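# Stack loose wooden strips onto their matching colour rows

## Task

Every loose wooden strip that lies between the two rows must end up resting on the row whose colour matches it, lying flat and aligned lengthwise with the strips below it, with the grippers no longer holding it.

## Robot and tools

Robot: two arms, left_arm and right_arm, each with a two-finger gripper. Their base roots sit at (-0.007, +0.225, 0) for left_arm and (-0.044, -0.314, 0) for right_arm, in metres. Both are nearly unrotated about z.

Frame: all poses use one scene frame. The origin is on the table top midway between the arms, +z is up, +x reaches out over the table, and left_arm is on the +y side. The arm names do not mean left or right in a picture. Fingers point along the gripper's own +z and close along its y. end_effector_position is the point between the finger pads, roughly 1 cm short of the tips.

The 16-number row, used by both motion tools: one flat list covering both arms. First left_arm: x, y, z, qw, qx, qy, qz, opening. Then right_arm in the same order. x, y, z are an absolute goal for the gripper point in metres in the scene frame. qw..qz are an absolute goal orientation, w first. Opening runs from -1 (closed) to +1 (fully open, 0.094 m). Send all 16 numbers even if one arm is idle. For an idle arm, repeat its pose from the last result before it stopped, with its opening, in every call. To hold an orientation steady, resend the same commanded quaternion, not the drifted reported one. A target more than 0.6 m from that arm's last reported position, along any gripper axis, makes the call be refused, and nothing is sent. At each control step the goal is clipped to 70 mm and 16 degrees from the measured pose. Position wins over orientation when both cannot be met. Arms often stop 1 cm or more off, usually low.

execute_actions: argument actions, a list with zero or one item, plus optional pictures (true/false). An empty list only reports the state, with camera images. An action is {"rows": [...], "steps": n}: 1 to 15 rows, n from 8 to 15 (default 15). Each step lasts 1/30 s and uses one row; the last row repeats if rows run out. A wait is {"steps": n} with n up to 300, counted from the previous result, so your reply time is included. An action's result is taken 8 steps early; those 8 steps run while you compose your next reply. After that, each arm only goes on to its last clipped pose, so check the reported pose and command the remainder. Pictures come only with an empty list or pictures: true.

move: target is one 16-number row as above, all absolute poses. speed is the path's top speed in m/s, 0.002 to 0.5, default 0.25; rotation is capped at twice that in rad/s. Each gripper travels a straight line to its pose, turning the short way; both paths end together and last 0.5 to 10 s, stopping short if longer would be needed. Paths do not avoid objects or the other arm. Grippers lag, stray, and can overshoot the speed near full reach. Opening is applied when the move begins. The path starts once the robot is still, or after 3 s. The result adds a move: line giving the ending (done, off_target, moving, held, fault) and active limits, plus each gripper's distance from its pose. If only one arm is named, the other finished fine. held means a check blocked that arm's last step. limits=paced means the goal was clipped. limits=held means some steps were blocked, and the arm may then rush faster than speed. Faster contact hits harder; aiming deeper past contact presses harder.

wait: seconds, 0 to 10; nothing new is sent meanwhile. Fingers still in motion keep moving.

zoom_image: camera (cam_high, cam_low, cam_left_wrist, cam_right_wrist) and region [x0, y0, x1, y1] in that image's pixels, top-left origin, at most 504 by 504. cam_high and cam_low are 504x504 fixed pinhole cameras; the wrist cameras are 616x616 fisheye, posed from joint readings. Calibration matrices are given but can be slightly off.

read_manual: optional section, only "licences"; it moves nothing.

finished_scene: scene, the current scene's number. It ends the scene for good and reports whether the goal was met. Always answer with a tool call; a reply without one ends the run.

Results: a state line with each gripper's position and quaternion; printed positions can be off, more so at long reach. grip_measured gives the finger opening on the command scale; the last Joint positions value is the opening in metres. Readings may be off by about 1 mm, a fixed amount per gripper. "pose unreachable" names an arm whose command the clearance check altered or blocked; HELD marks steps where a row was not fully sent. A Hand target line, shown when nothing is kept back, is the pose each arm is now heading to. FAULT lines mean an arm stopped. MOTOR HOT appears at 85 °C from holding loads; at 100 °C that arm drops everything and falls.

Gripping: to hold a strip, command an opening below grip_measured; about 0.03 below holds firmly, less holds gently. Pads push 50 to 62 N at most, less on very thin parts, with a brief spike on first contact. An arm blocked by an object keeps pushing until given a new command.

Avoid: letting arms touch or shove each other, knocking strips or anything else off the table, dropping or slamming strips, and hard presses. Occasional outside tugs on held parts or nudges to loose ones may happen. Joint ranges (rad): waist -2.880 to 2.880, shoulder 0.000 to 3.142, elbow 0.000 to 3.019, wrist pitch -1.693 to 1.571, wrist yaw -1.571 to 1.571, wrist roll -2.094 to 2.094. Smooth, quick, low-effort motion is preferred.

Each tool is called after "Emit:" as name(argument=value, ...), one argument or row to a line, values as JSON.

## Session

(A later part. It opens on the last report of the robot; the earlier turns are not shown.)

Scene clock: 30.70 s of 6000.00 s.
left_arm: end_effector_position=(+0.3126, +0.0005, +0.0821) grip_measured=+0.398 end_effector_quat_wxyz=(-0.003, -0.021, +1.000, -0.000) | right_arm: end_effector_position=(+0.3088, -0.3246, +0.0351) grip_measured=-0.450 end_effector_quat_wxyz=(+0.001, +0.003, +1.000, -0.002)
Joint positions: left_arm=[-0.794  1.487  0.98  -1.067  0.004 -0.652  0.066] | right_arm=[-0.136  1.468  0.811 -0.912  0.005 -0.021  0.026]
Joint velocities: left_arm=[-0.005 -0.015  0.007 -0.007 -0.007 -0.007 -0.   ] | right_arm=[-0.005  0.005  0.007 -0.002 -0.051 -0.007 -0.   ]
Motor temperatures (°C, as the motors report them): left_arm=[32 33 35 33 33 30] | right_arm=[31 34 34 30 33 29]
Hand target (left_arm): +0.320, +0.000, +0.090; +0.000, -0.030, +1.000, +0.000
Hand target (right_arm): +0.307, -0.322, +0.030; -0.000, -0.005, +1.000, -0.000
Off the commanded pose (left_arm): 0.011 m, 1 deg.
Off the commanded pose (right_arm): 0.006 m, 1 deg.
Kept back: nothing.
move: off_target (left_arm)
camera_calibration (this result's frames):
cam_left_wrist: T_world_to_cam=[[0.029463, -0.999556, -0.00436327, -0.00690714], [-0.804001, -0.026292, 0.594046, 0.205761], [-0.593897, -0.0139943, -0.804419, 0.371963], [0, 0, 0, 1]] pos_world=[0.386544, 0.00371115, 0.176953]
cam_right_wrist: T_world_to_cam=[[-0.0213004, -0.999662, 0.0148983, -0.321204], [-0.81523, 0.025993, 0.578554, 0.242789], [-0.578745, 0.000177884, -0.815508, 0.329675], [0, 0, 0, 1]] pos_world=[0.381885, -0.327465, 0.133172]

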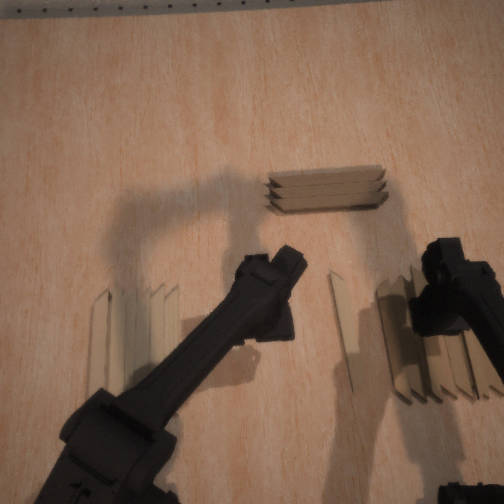

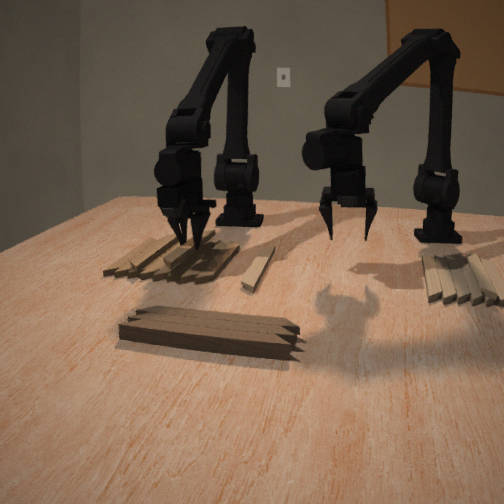

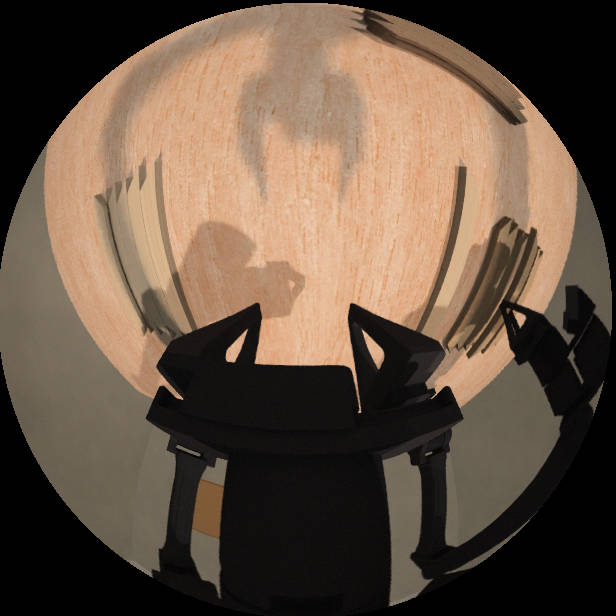

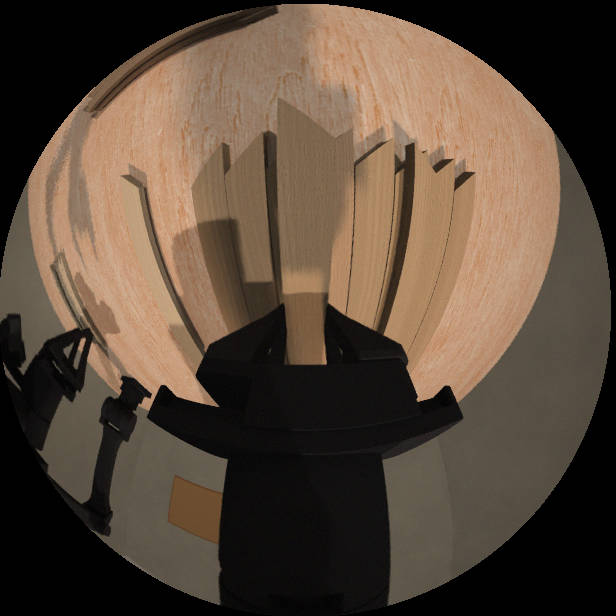

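Emit:
move(
  target=[0.32,0.0,0.09,0,-0.03,1,0,0.4,0.286,-0.324,0.028,0,-0.005,1,0,-0.5],
  speed=0.06,
)

Emit:
move(
  target=[0.32,0.0,0.09,0,-0.03,1,0,0.4,0.286,-0.324,0.015,0,-0.005,1,0,-0.5],
  speed=0.04,
)

Emit:
move(
  target=[0.32,0.0,0.09,0,-0.03,1,0,0.4,0.286,-0.324,0.015,0,-0.005,1,0,0],
)

Emit:
move(
  target=[0.32,0.0,0.09,0,-0.03,1,0,0.4,0.286,-0.324,0.09,0,-0.005,1,0,0],
)

Emit:
move(
  target=[0.325,-0.177,0.05,0,-0.03,1,0,0.4,0.25,-0.58,0.12,0,0,1,0,0],
  speed=0.3,
)

Emit:
move(
  target=[0.325,-0.177,0.025,0,-0.03,1,0,0.4,0.25,-0.58,0.12,0,0,1,0,0],
  speed=0.1,
)

Scene clock: 32.10 s of 6000.00 s.
left_arm: end_effector_position=(+0.3126, +0.0006, +0.0821) grip_measured=+0.398 end_effector_quat_wxyz=(-0.003, -0.021, +1.000, -0.000) | right_arm: end_effector_position=(+0.2861, -0.3239, +0.0282) grip_measured=-0.450 end_effector_quat_wxyz=(-0.007, -0.001, +1.000, -0.002)
Joint positions: left_arm=[-0.794  1.487  0.98  -1.067  0.003 -0.652  0.066] | right_arm=[-0.136  1.434  0.752 -0.902  0.005 -0.029  0.026]
Joint velocities: left_arm=[ 0.015 -0.015 -0.012  0.002 -0.007  0.022 -0.001] | right_arm=[-0.005 -0.015  0.002  0.012  0.066 -0.037  0.   ]
Motor temperatures (°C, as the motors report them): left_arm=[32 33 35 33 33 30] | right_arm=[31 34 34 30 33 29]
Hand target (left_arm): +0.320, +0.000, +0.090; +0.000, -0.030, +1.000, +0.000
Hand target (right_arm): +0.286, -0.324, +0.028; +0.000, -0.005, +1.000, -0.000
Off the commanded pose (left_arm): 0.011 m, 1 deg.
Off the commanded pose (right_arm): 0.000 m, 1 deg.
Kept back: nothing.
move: off_target (left_arm)
camera_calibration (this result's frames):
cam_left_wrist: T_world_to_cam=[[0.0294624, -0.999555, -0.00466939, -0.00682921], [-0.804131, -0.0264764, 0.593862, 0.205849], [-0.593721, -0.0137418, -0.804554, 0.371942], [0, 0, 0, 1]] pos_world=[0.38656, 0.00373512, 0.17697]
cam_right_wrist: T_world_to_cam=[[-0.0134519, -0.999807, 0.0143172, -0.32317], [-0.806469, 0.0193132, 0.590961, 0.223232], [-0.591123, -0.00359681, -0.806573, 0.312991], [0, 0, 0, 1]] pos_world=[0.360699, -0.326293, 0.125156]

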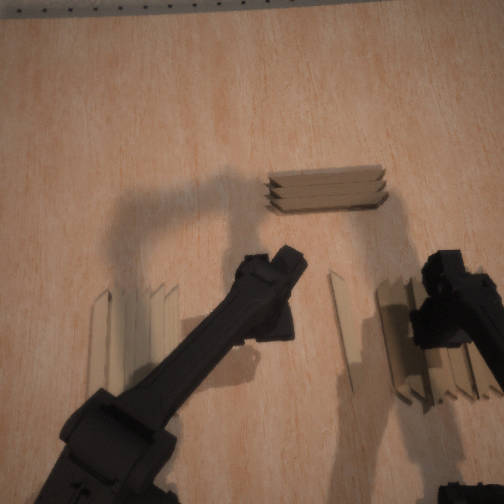

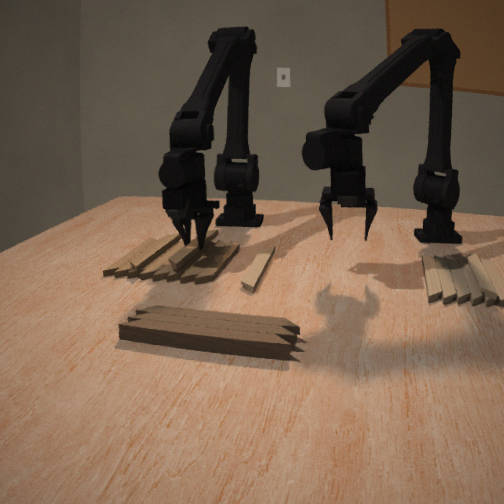

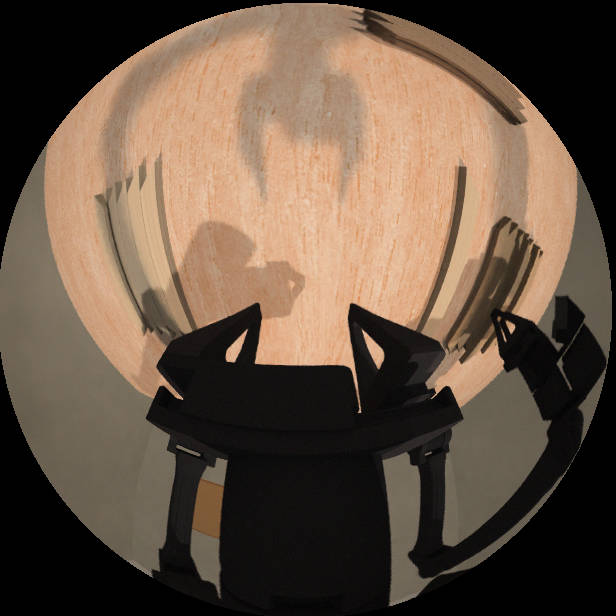

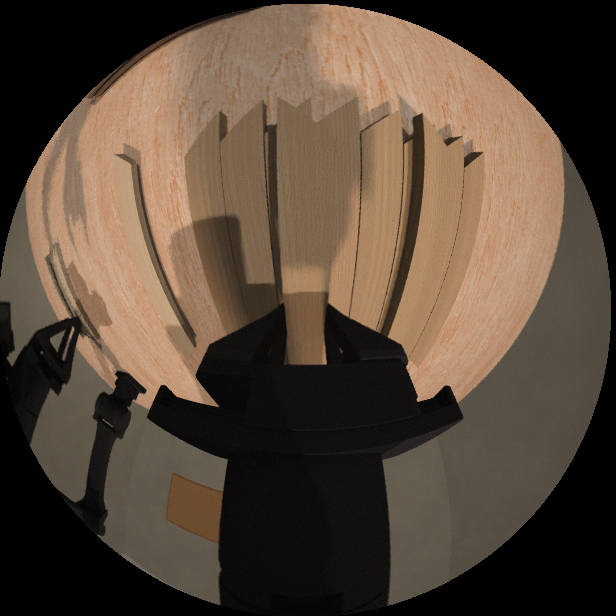

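Scene clock: 33.30 s of 6000.00 s.
left_arm: end_effector_position=(+0.3126, +0.0006, +0.0821) grip_measured=+0.398 end_effector_quat_wxyz=(-0.003, -0.021, +1.000, -0.000) | right_arm: end_effector_position=(+0.2908, -0.3237, +0.0195) grip_measured=-0.450 end_effector_quat_wxyz=(+0.010, -0.001, +1.000, -0.002)
Joint positions: left_arm=[-0.794  1.487  0.98  -1.067  0.003 -0.652  0.066] | right_arm=[-0.136  1.443  0.731 -0.838  0.003 -0.029  0.026]
Joint velocities: left_arm=[-0.005  0.005 -0.017 -0.002 -0.007 -0.081 -0.001] | right_arm=[-0.005  0.005  0.027 -0.007 -0.037 -0.022  0.001]
Motor temperatures (°C, as the motors report them): left_arm=[32 33 35 33 33 30] | right_arm=[31 34 34 30 33 29]
Hand target (left_arm): +0.320, +0.000, +0.090; +0.000, -0.030, +1.000, -0.000
Hand target (right_arm): +0.286, -0.324, +0.015; -0.000, -0.005, +1.000, +0.000
Off the commanded pose (left_arm): 0.011 m, 1 deg.
Off the commanded pose (right_arm): 0.007 m, 1 deg.
Kept back: nothing.
move: off_target (left_arm)
camera_calibration (this result's frames):
cam_left_wrist: T_world_to_cam=[[0.0294624, -0.999555, -0.00466939, -0.00682921], [-0.804131, -0.0264764, 0.593862, 0.205849], [-0.593721, -0.0137418, -0.804554, 0.371942], [0, 0, 0, 1]] pos_world=[0.38656, 0.00373512, 0.17697]
cam_right_wrist: T_world_to_cam=[[-0.0135261, -0.999825, 0.0128881, -0.32274], [-0.826094, 0.018436, 0.563231, 0.238123], [-0.563371, -0.00302847, -0.826199, 0.301199], [0, 0, 0, 1]] pos_world=[0.362033, -0.326161, 0.118892]

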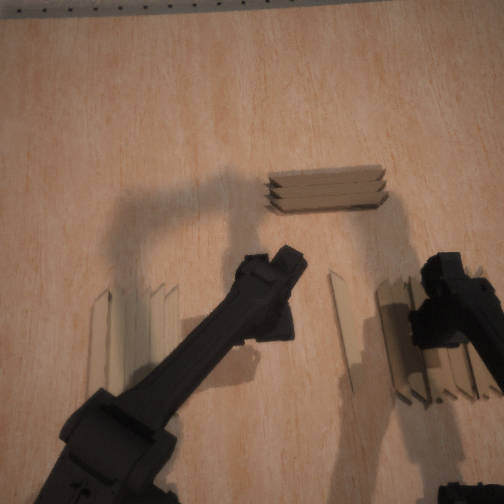

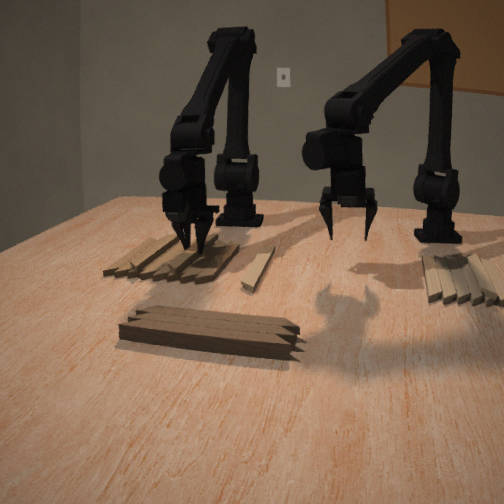

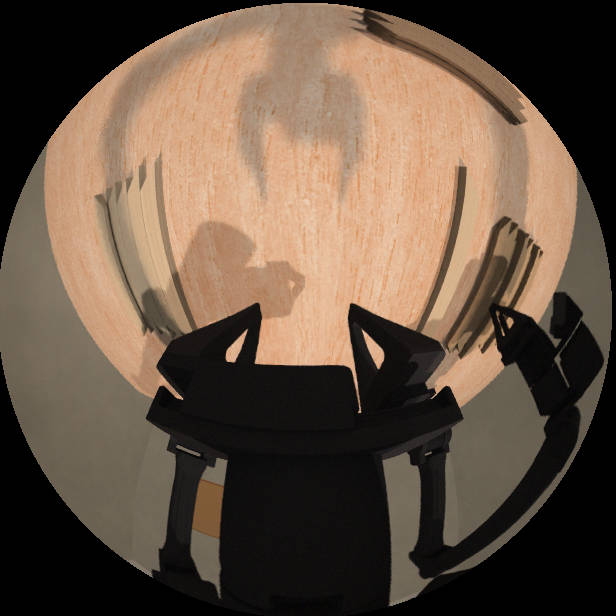

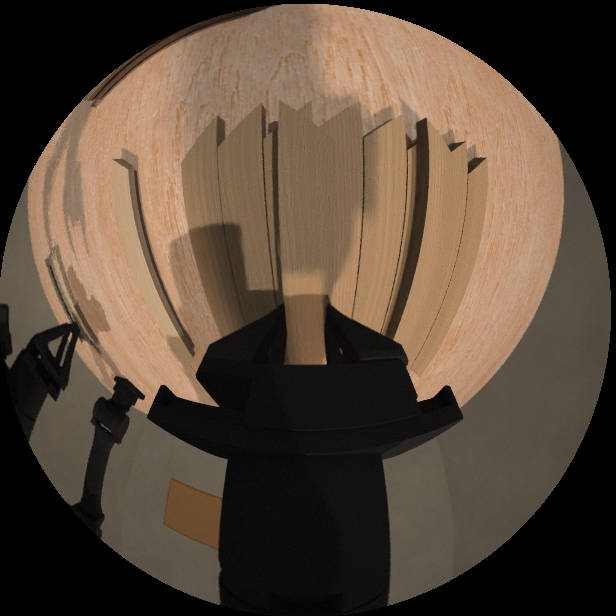

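Scene clock: 34.00 s of 6000.00 s.
left_arm: end_effector_position=(+0.3126, +0.0006, +0.0821) grip_measured=+0.398 end_effector_quat_wxyz=(-0.003, -0.021, +1.000, -0.000) | right_arm: end_effector_position=(+0.2908, -0.3237, +0.0195) grip_measured=-0.002 end_effector_quat_wxyz=(+0.010, -0.001, +1.000, -0.002)
Joint positions: left_arm=[-0.794  1.487  0.98  -1.067  0.003 -0.652  0.066] | right_arm=[-0.136  1.443  0.731 -0.838  0.003 -0.029  0.047]
Joint velocities: left_arm=[-0.015 -0.015 -0.012 -0.002 -0.007 -0.022 -0.001] | right_arm=[-0.005 -0.005 -0.012  0.022  0.037 -0.007 -0.   ]
Motor temperatures (°C, as the motors report them): left_arm=[32 33 35 33 33 30] | right_arm=[31 33 34 30 33 29]
Hand target (left_arm): +0.320, +0.000, +0.090; +0.000, -0.030, +1.000, -0.000
Hand target (right_arm): +0.286, -0.324, +0.015; +0.000, -0.005, +1.000, +0.000
Off the commanded pose (left_arm): 0.011 m, 1 deg.
Off the commanded pose (right_arm): 0.007 m, 1 deg.
Kept back: nothing.
move: off_target (left_arm)
camera_calibration (this result's frames):
cam_left_wrist: T_world_to_cam=[[0.0294624, -0.999555, -0.00466939, -0.00682921], [-0.804131, -0.0264764, 0.593862, 0.205849], [-0.593721, -0.0137418, -0.804554, 0.371942], [0, 0, 0, 1]] pos_world=[0.38656, 0.00373512, 0.17697]
cam_right_wrist: T_world_to_cam=[[-0.0135261, -0.999825, 0.0128881, -0.32274], [-0.826094, 0.018436, 0.563231, 0.238123], [-0.563371, -0.00302847, -0.826199, 0.301199], [0, 0, 0, 1]] pos_world=[0.362033, -0.326161, 0.118892]

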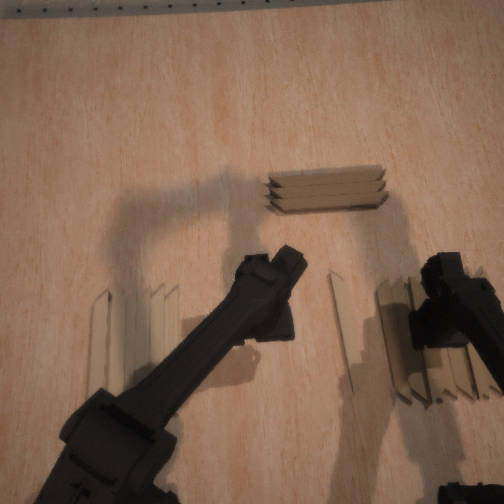

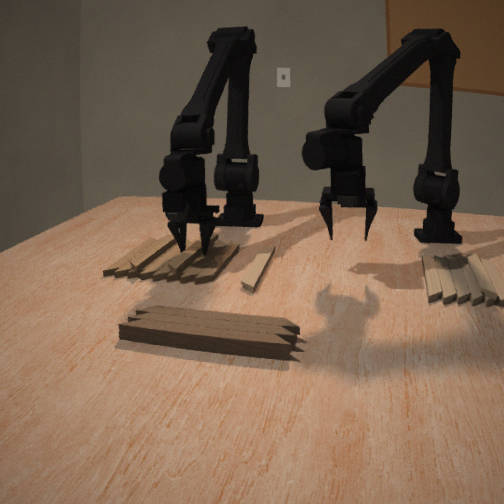

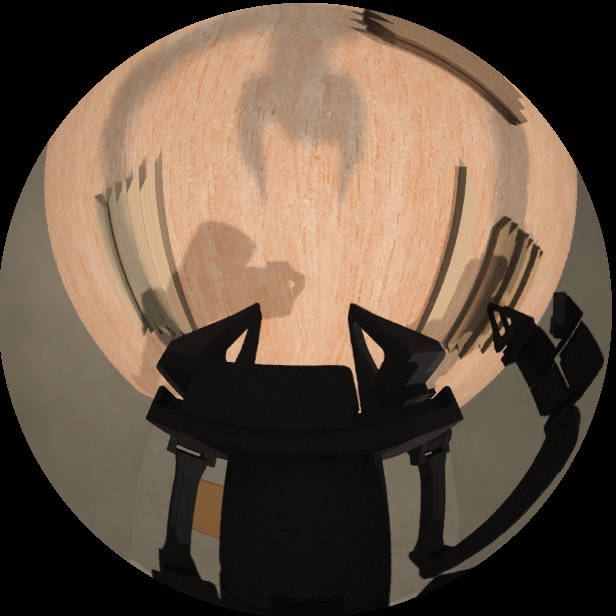

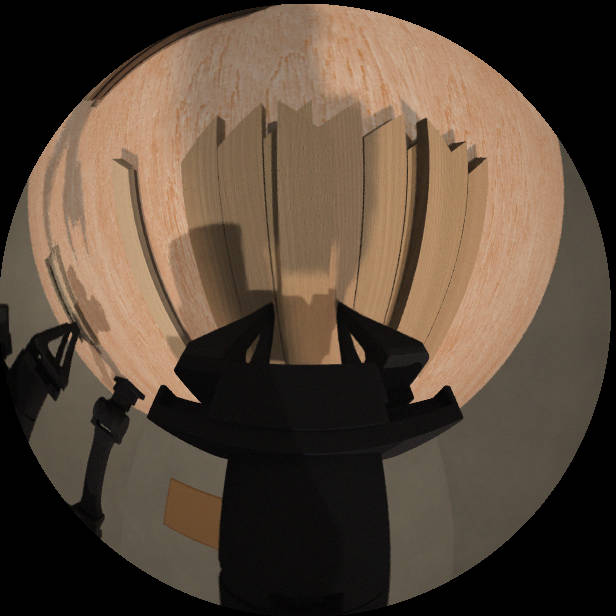

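Scene clock: 34.83 s of 6000.00 s.
left_arm: end_effector_position=(+0.3126, +0.0006, +0.0821) grip_measured=+0.398 end_effector_quat_wxyz=(-0.003, -0.021, +1.000, -0.000) | right_arm: end_effector_position=(+0.2736, -0.3232, +0.0794) grip_measured=-0.002 end_effector_quat_wxyz=(-0.009, -0.001, +1.000, -0.001)
Joint positions: left_arm=[-0.794  1.487  0.98  -1.067  0.003 -0.652  0.066] | right_arm=[-0.136  1.311  0.794 -1.071  0.003 -0.03   0.047]
Joint velocities: left_arm=[-0.005 -0.005 -0.012 -0.007 -0.037  0.007  0.   ] | right_arm=[-0.005 -0.024  0.002 -0.032 -0.081  0.007  0.   ]
Motor temperatures (°C, as the motors report them): left_arm=[32 33 35 33 33 30] | right_arm=[31 33 34 30 33 29]
Hand target (left_arm): +0.320, +0.000, +0.090; +0.000, -0.030, +1.000, -0.000
Hand target (right_arm): +0.287, -0.324, +0.090; +0.000, -0.005, +1.000, -0.000
Off the commanded pose (left_arm): 0.011 m, 1 deg.
Off the commanded pose (right_arm): 0.016 m, 1 deg.
Kept back: nothing.
move: off_target (left_arm, right_arm)
camera_calibration (this result's frames):
cam_left_wrist: T_world_to_cam=[[0.0294624, -0.999555, -0.00466939, -0.00682921], [-0.804131, -0.0264764, 0.593862, 0.205849], [-0.593721, -0.0137418, -0.804554, 0.371942], [0, 0, 0, 1]] pos_world=[0.38656, 0.00373512, 0.17697]
cam_right_wrist: T_world_to_cam=[[-0.0126683, -0.999844, 0.0123434, -0.323469], [-0.804253, 0.0175236, 0.594029, 0.181463], [-0.594152, -0.00240191, -0.804349, 0.347934], [0, 0, 0, 1]] pos_world=[0.34857, -0.325762, 0.176059]

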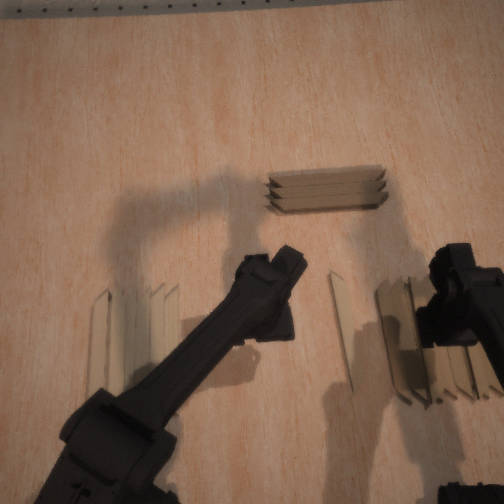

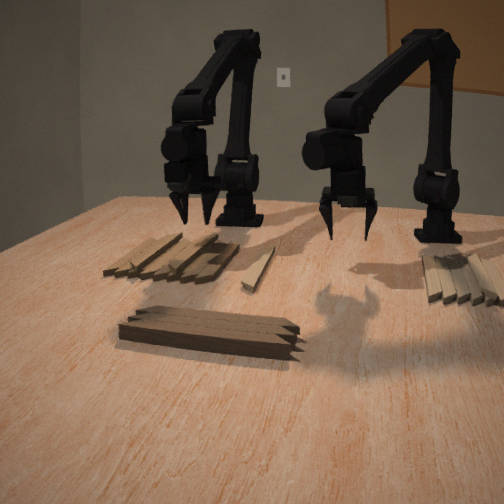

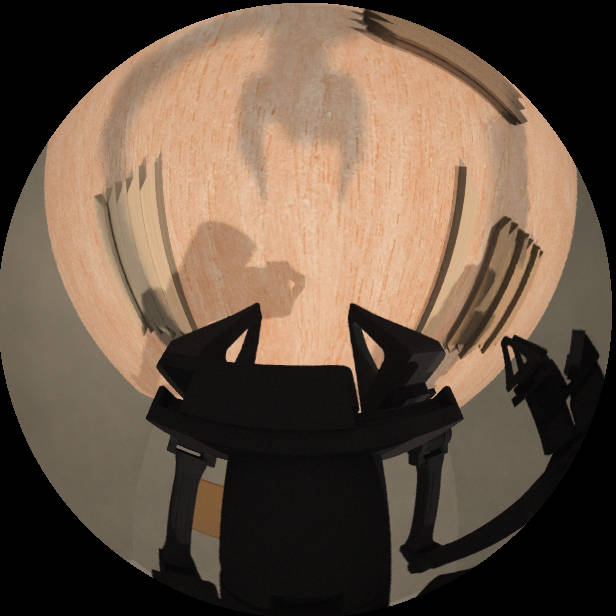

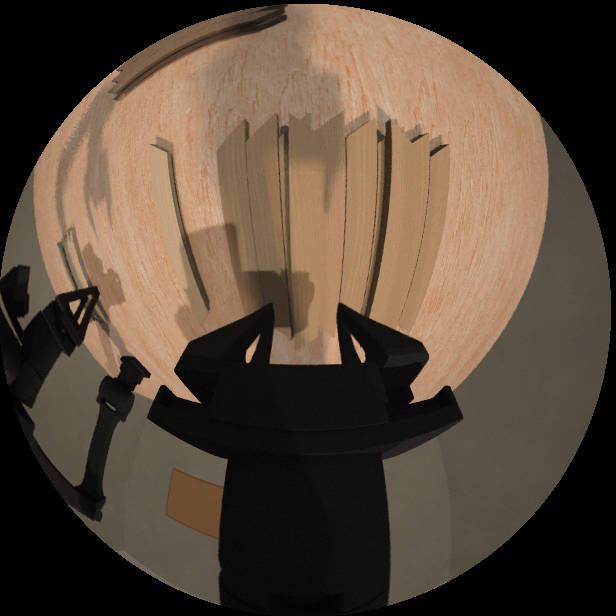

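Scene clock: 36.33 s of 6000.00 s.
left_arm: end_effector_position=(+0.3142, -0.1659, +0.0429) grip_measured=+0.398 end_effector_quat_wxyz=(-0.010, -0.024, +1.000, +0.007) | right_arm: end_effector_position=(+0.2377, -0.5707, +0.1067) grip_measured=-0.002 end_effector_quat_wxyz=(-0.014, +0.008, +1.000, +0.008)
Joint positions: left_arm=[-1.064  1.821  1.295 -1.067  0.007 -0.927  0.066] | right_arm=[-0.844  1.45   1.011 -1.163  0.006 -0.72   0.047]
Joint velocities: left_arm=[ 0.005 -0.015  0.007  0.022 -0.007 -0.051 -0.001] | right_arm=[-0.005 -0.005  0.007  0.012  0.022 -0.051 -0.001]
Motor temperatures (°C, as the motors report them): left_arm=[32 33 36 33 33 30] | right_arm=[31 33 34 30 33 29]
Hand target (left_arm): +0.325, -0.178, +0.050; -0.003, -0.030, +1.000, -0.002
Hand target (right_arm): +0.250, -0.580, +0.119; -0.003, +0.000, +1.000, +0.002
Off the commanded pose (left_arm): 0.017 m, 2 deg.
Off the commanded pose (right_arm): 0.020 m, 2 deg.
Kept back: nothing.
move: off_target (left_arm, right_arm)
camera_calibration (this result's frames):
cam_left_wrist: T_world_to_cam=[[0.0338992, -0.999248, -0.0188213, -0.17417], [-0.79533, -0.0383761, 0.604961, 0.2207], [-0.605228, -0.00553852, -0.796033, 0.343691], [0, 0, 0, 1]] pos_world=[0.389445, -0.163666, 0.136796]
cam_right_wrist: T_world_to_cam=[[-0.0302726, -0.999527, -0.00549807, -0.565474], [-0.798031, 0.0208571, 0.602255, 0.140236], [-0.601855, 0.0226194, -0.798285, 0.363399], [0, 0, 0, 1]] pos_world=[0.313507, -0.576351, 0.202529]

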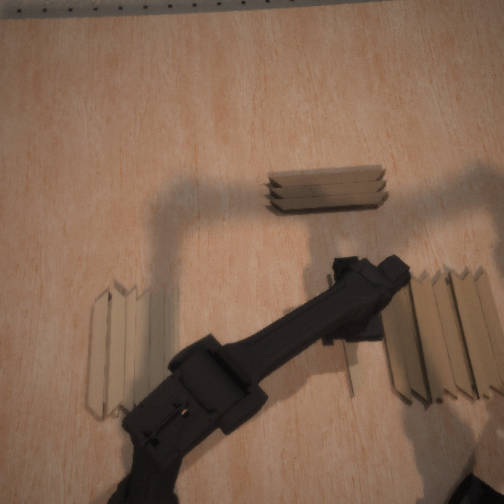

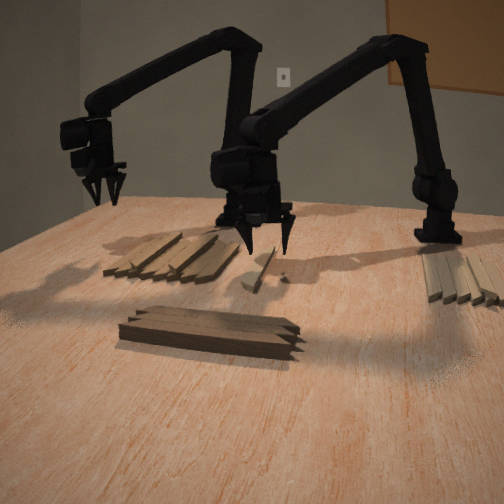

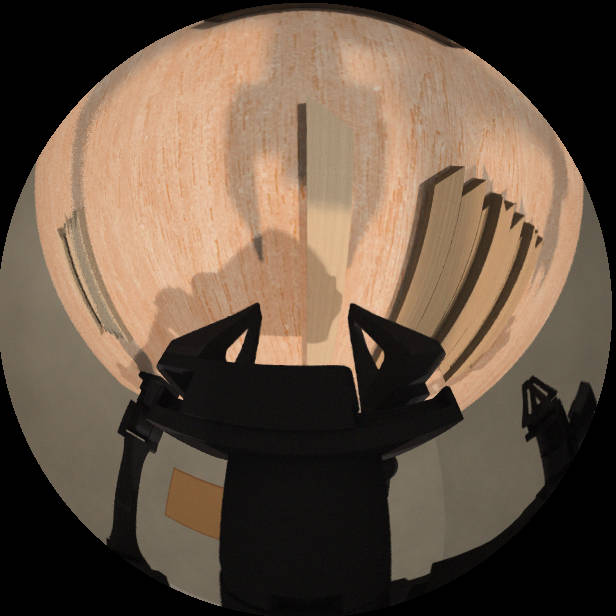

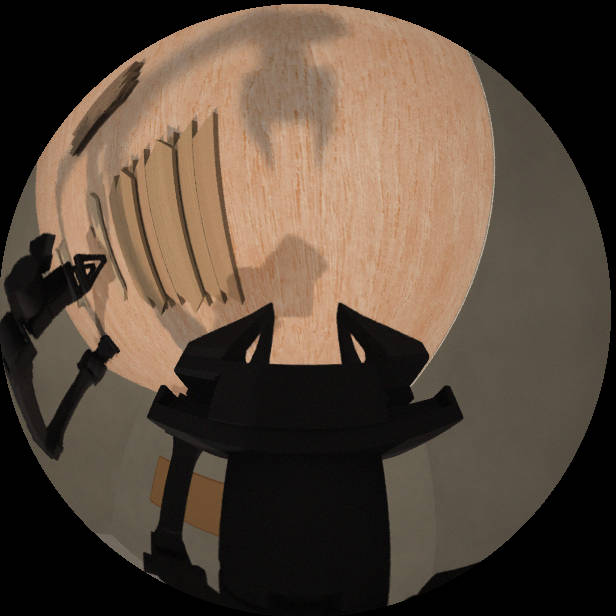

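Scene clock: 37.17 s of 6000.00 s.
left_arm: end_effector_position=(+0.3185, -0.1702, +0.0303) grip_measured=+0.398 end_effector_quat_wxyz=(-0.006, -0.025, +1.000, +0.004) | right_arm: end_effector_position=(+0.2378, -0.5706, +0.1067) grip_measured=-0.002 end_effector_quat_wxyz=(-0.013, +0.006, +1.000, +0.008)
Joint positions: left_arm=[-1.064  1.847  1.295 -1.033  0.003 -0.929  0.066] | right_arm=[-0.844  1.45   1.011 -1.163  0.005 -0.723  0.047]
Joint velocities: left_arm=[-0.005 -0.005  0.002 -0.007  0.007 -0.022 -0.001] | right_arm=[ 0.005  0.005  0.002  0.002  0.007 -0.007 -0.001]
Motor temperatures (°C, as the motors report them): left_arm=[32 33 36 33 33 30] | right_arm=[31 33 34 30 33 29]
Hand target (left_arm): +0.325, -0.177, +0.025; +0.000, -0.030, +1.000, +0.000
Hand target (right_arm): +0.250, -0.580, +0.120; -0.000, +0.000, +1.000, -0.000
Off the commanded pose (left_arm): 0.011 m, 1 deg.
Off the commanded pose (right_arm): 0.020 m, 2 deg.
Kept back: nothing.
move: off_target (left_arm, right_arm)
camera_calibration (this result's frames):
cam_left_wrist: T_world_to_cam=[[0.0362582, -0.999244, -0.0139957, -0.179727], [-0.800217, -0.0374197, 0.598542, 0.233506], [-0.598614, -0.0105025, -0.800969, 0.333425], [0, 0, 0, 1]] pos_world=[0.392965, -0.167351, 0.124785]
cam_right_wrist: T_world_to_cam=[[-0.0272542, -0.999608, -0.00645067, -0.565987], [-0.798583, 0.0178909, 0.601619, 0.138845], [-0.601268, 0.021548, -0.798757, 0.362773], [0, 0, 0, 1]] pos_world=[0.313578, -0.576066, 0.202585]

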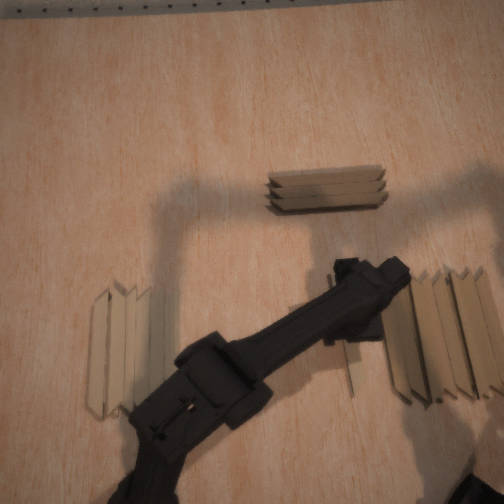

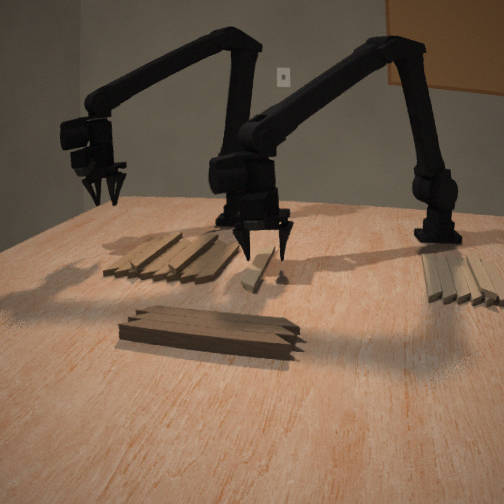

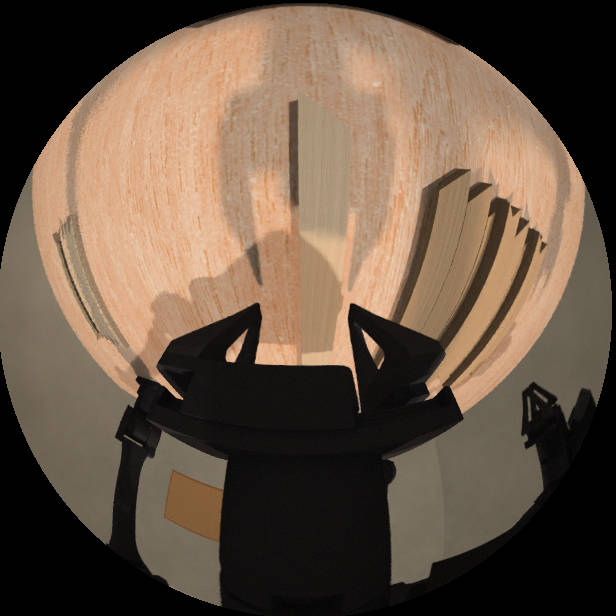

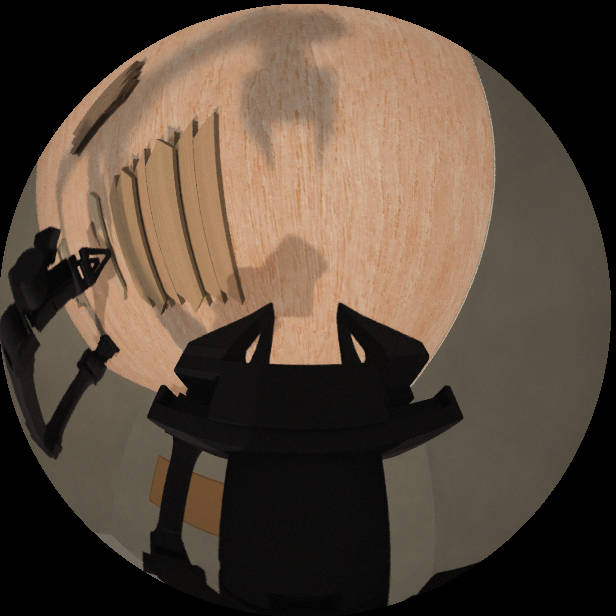

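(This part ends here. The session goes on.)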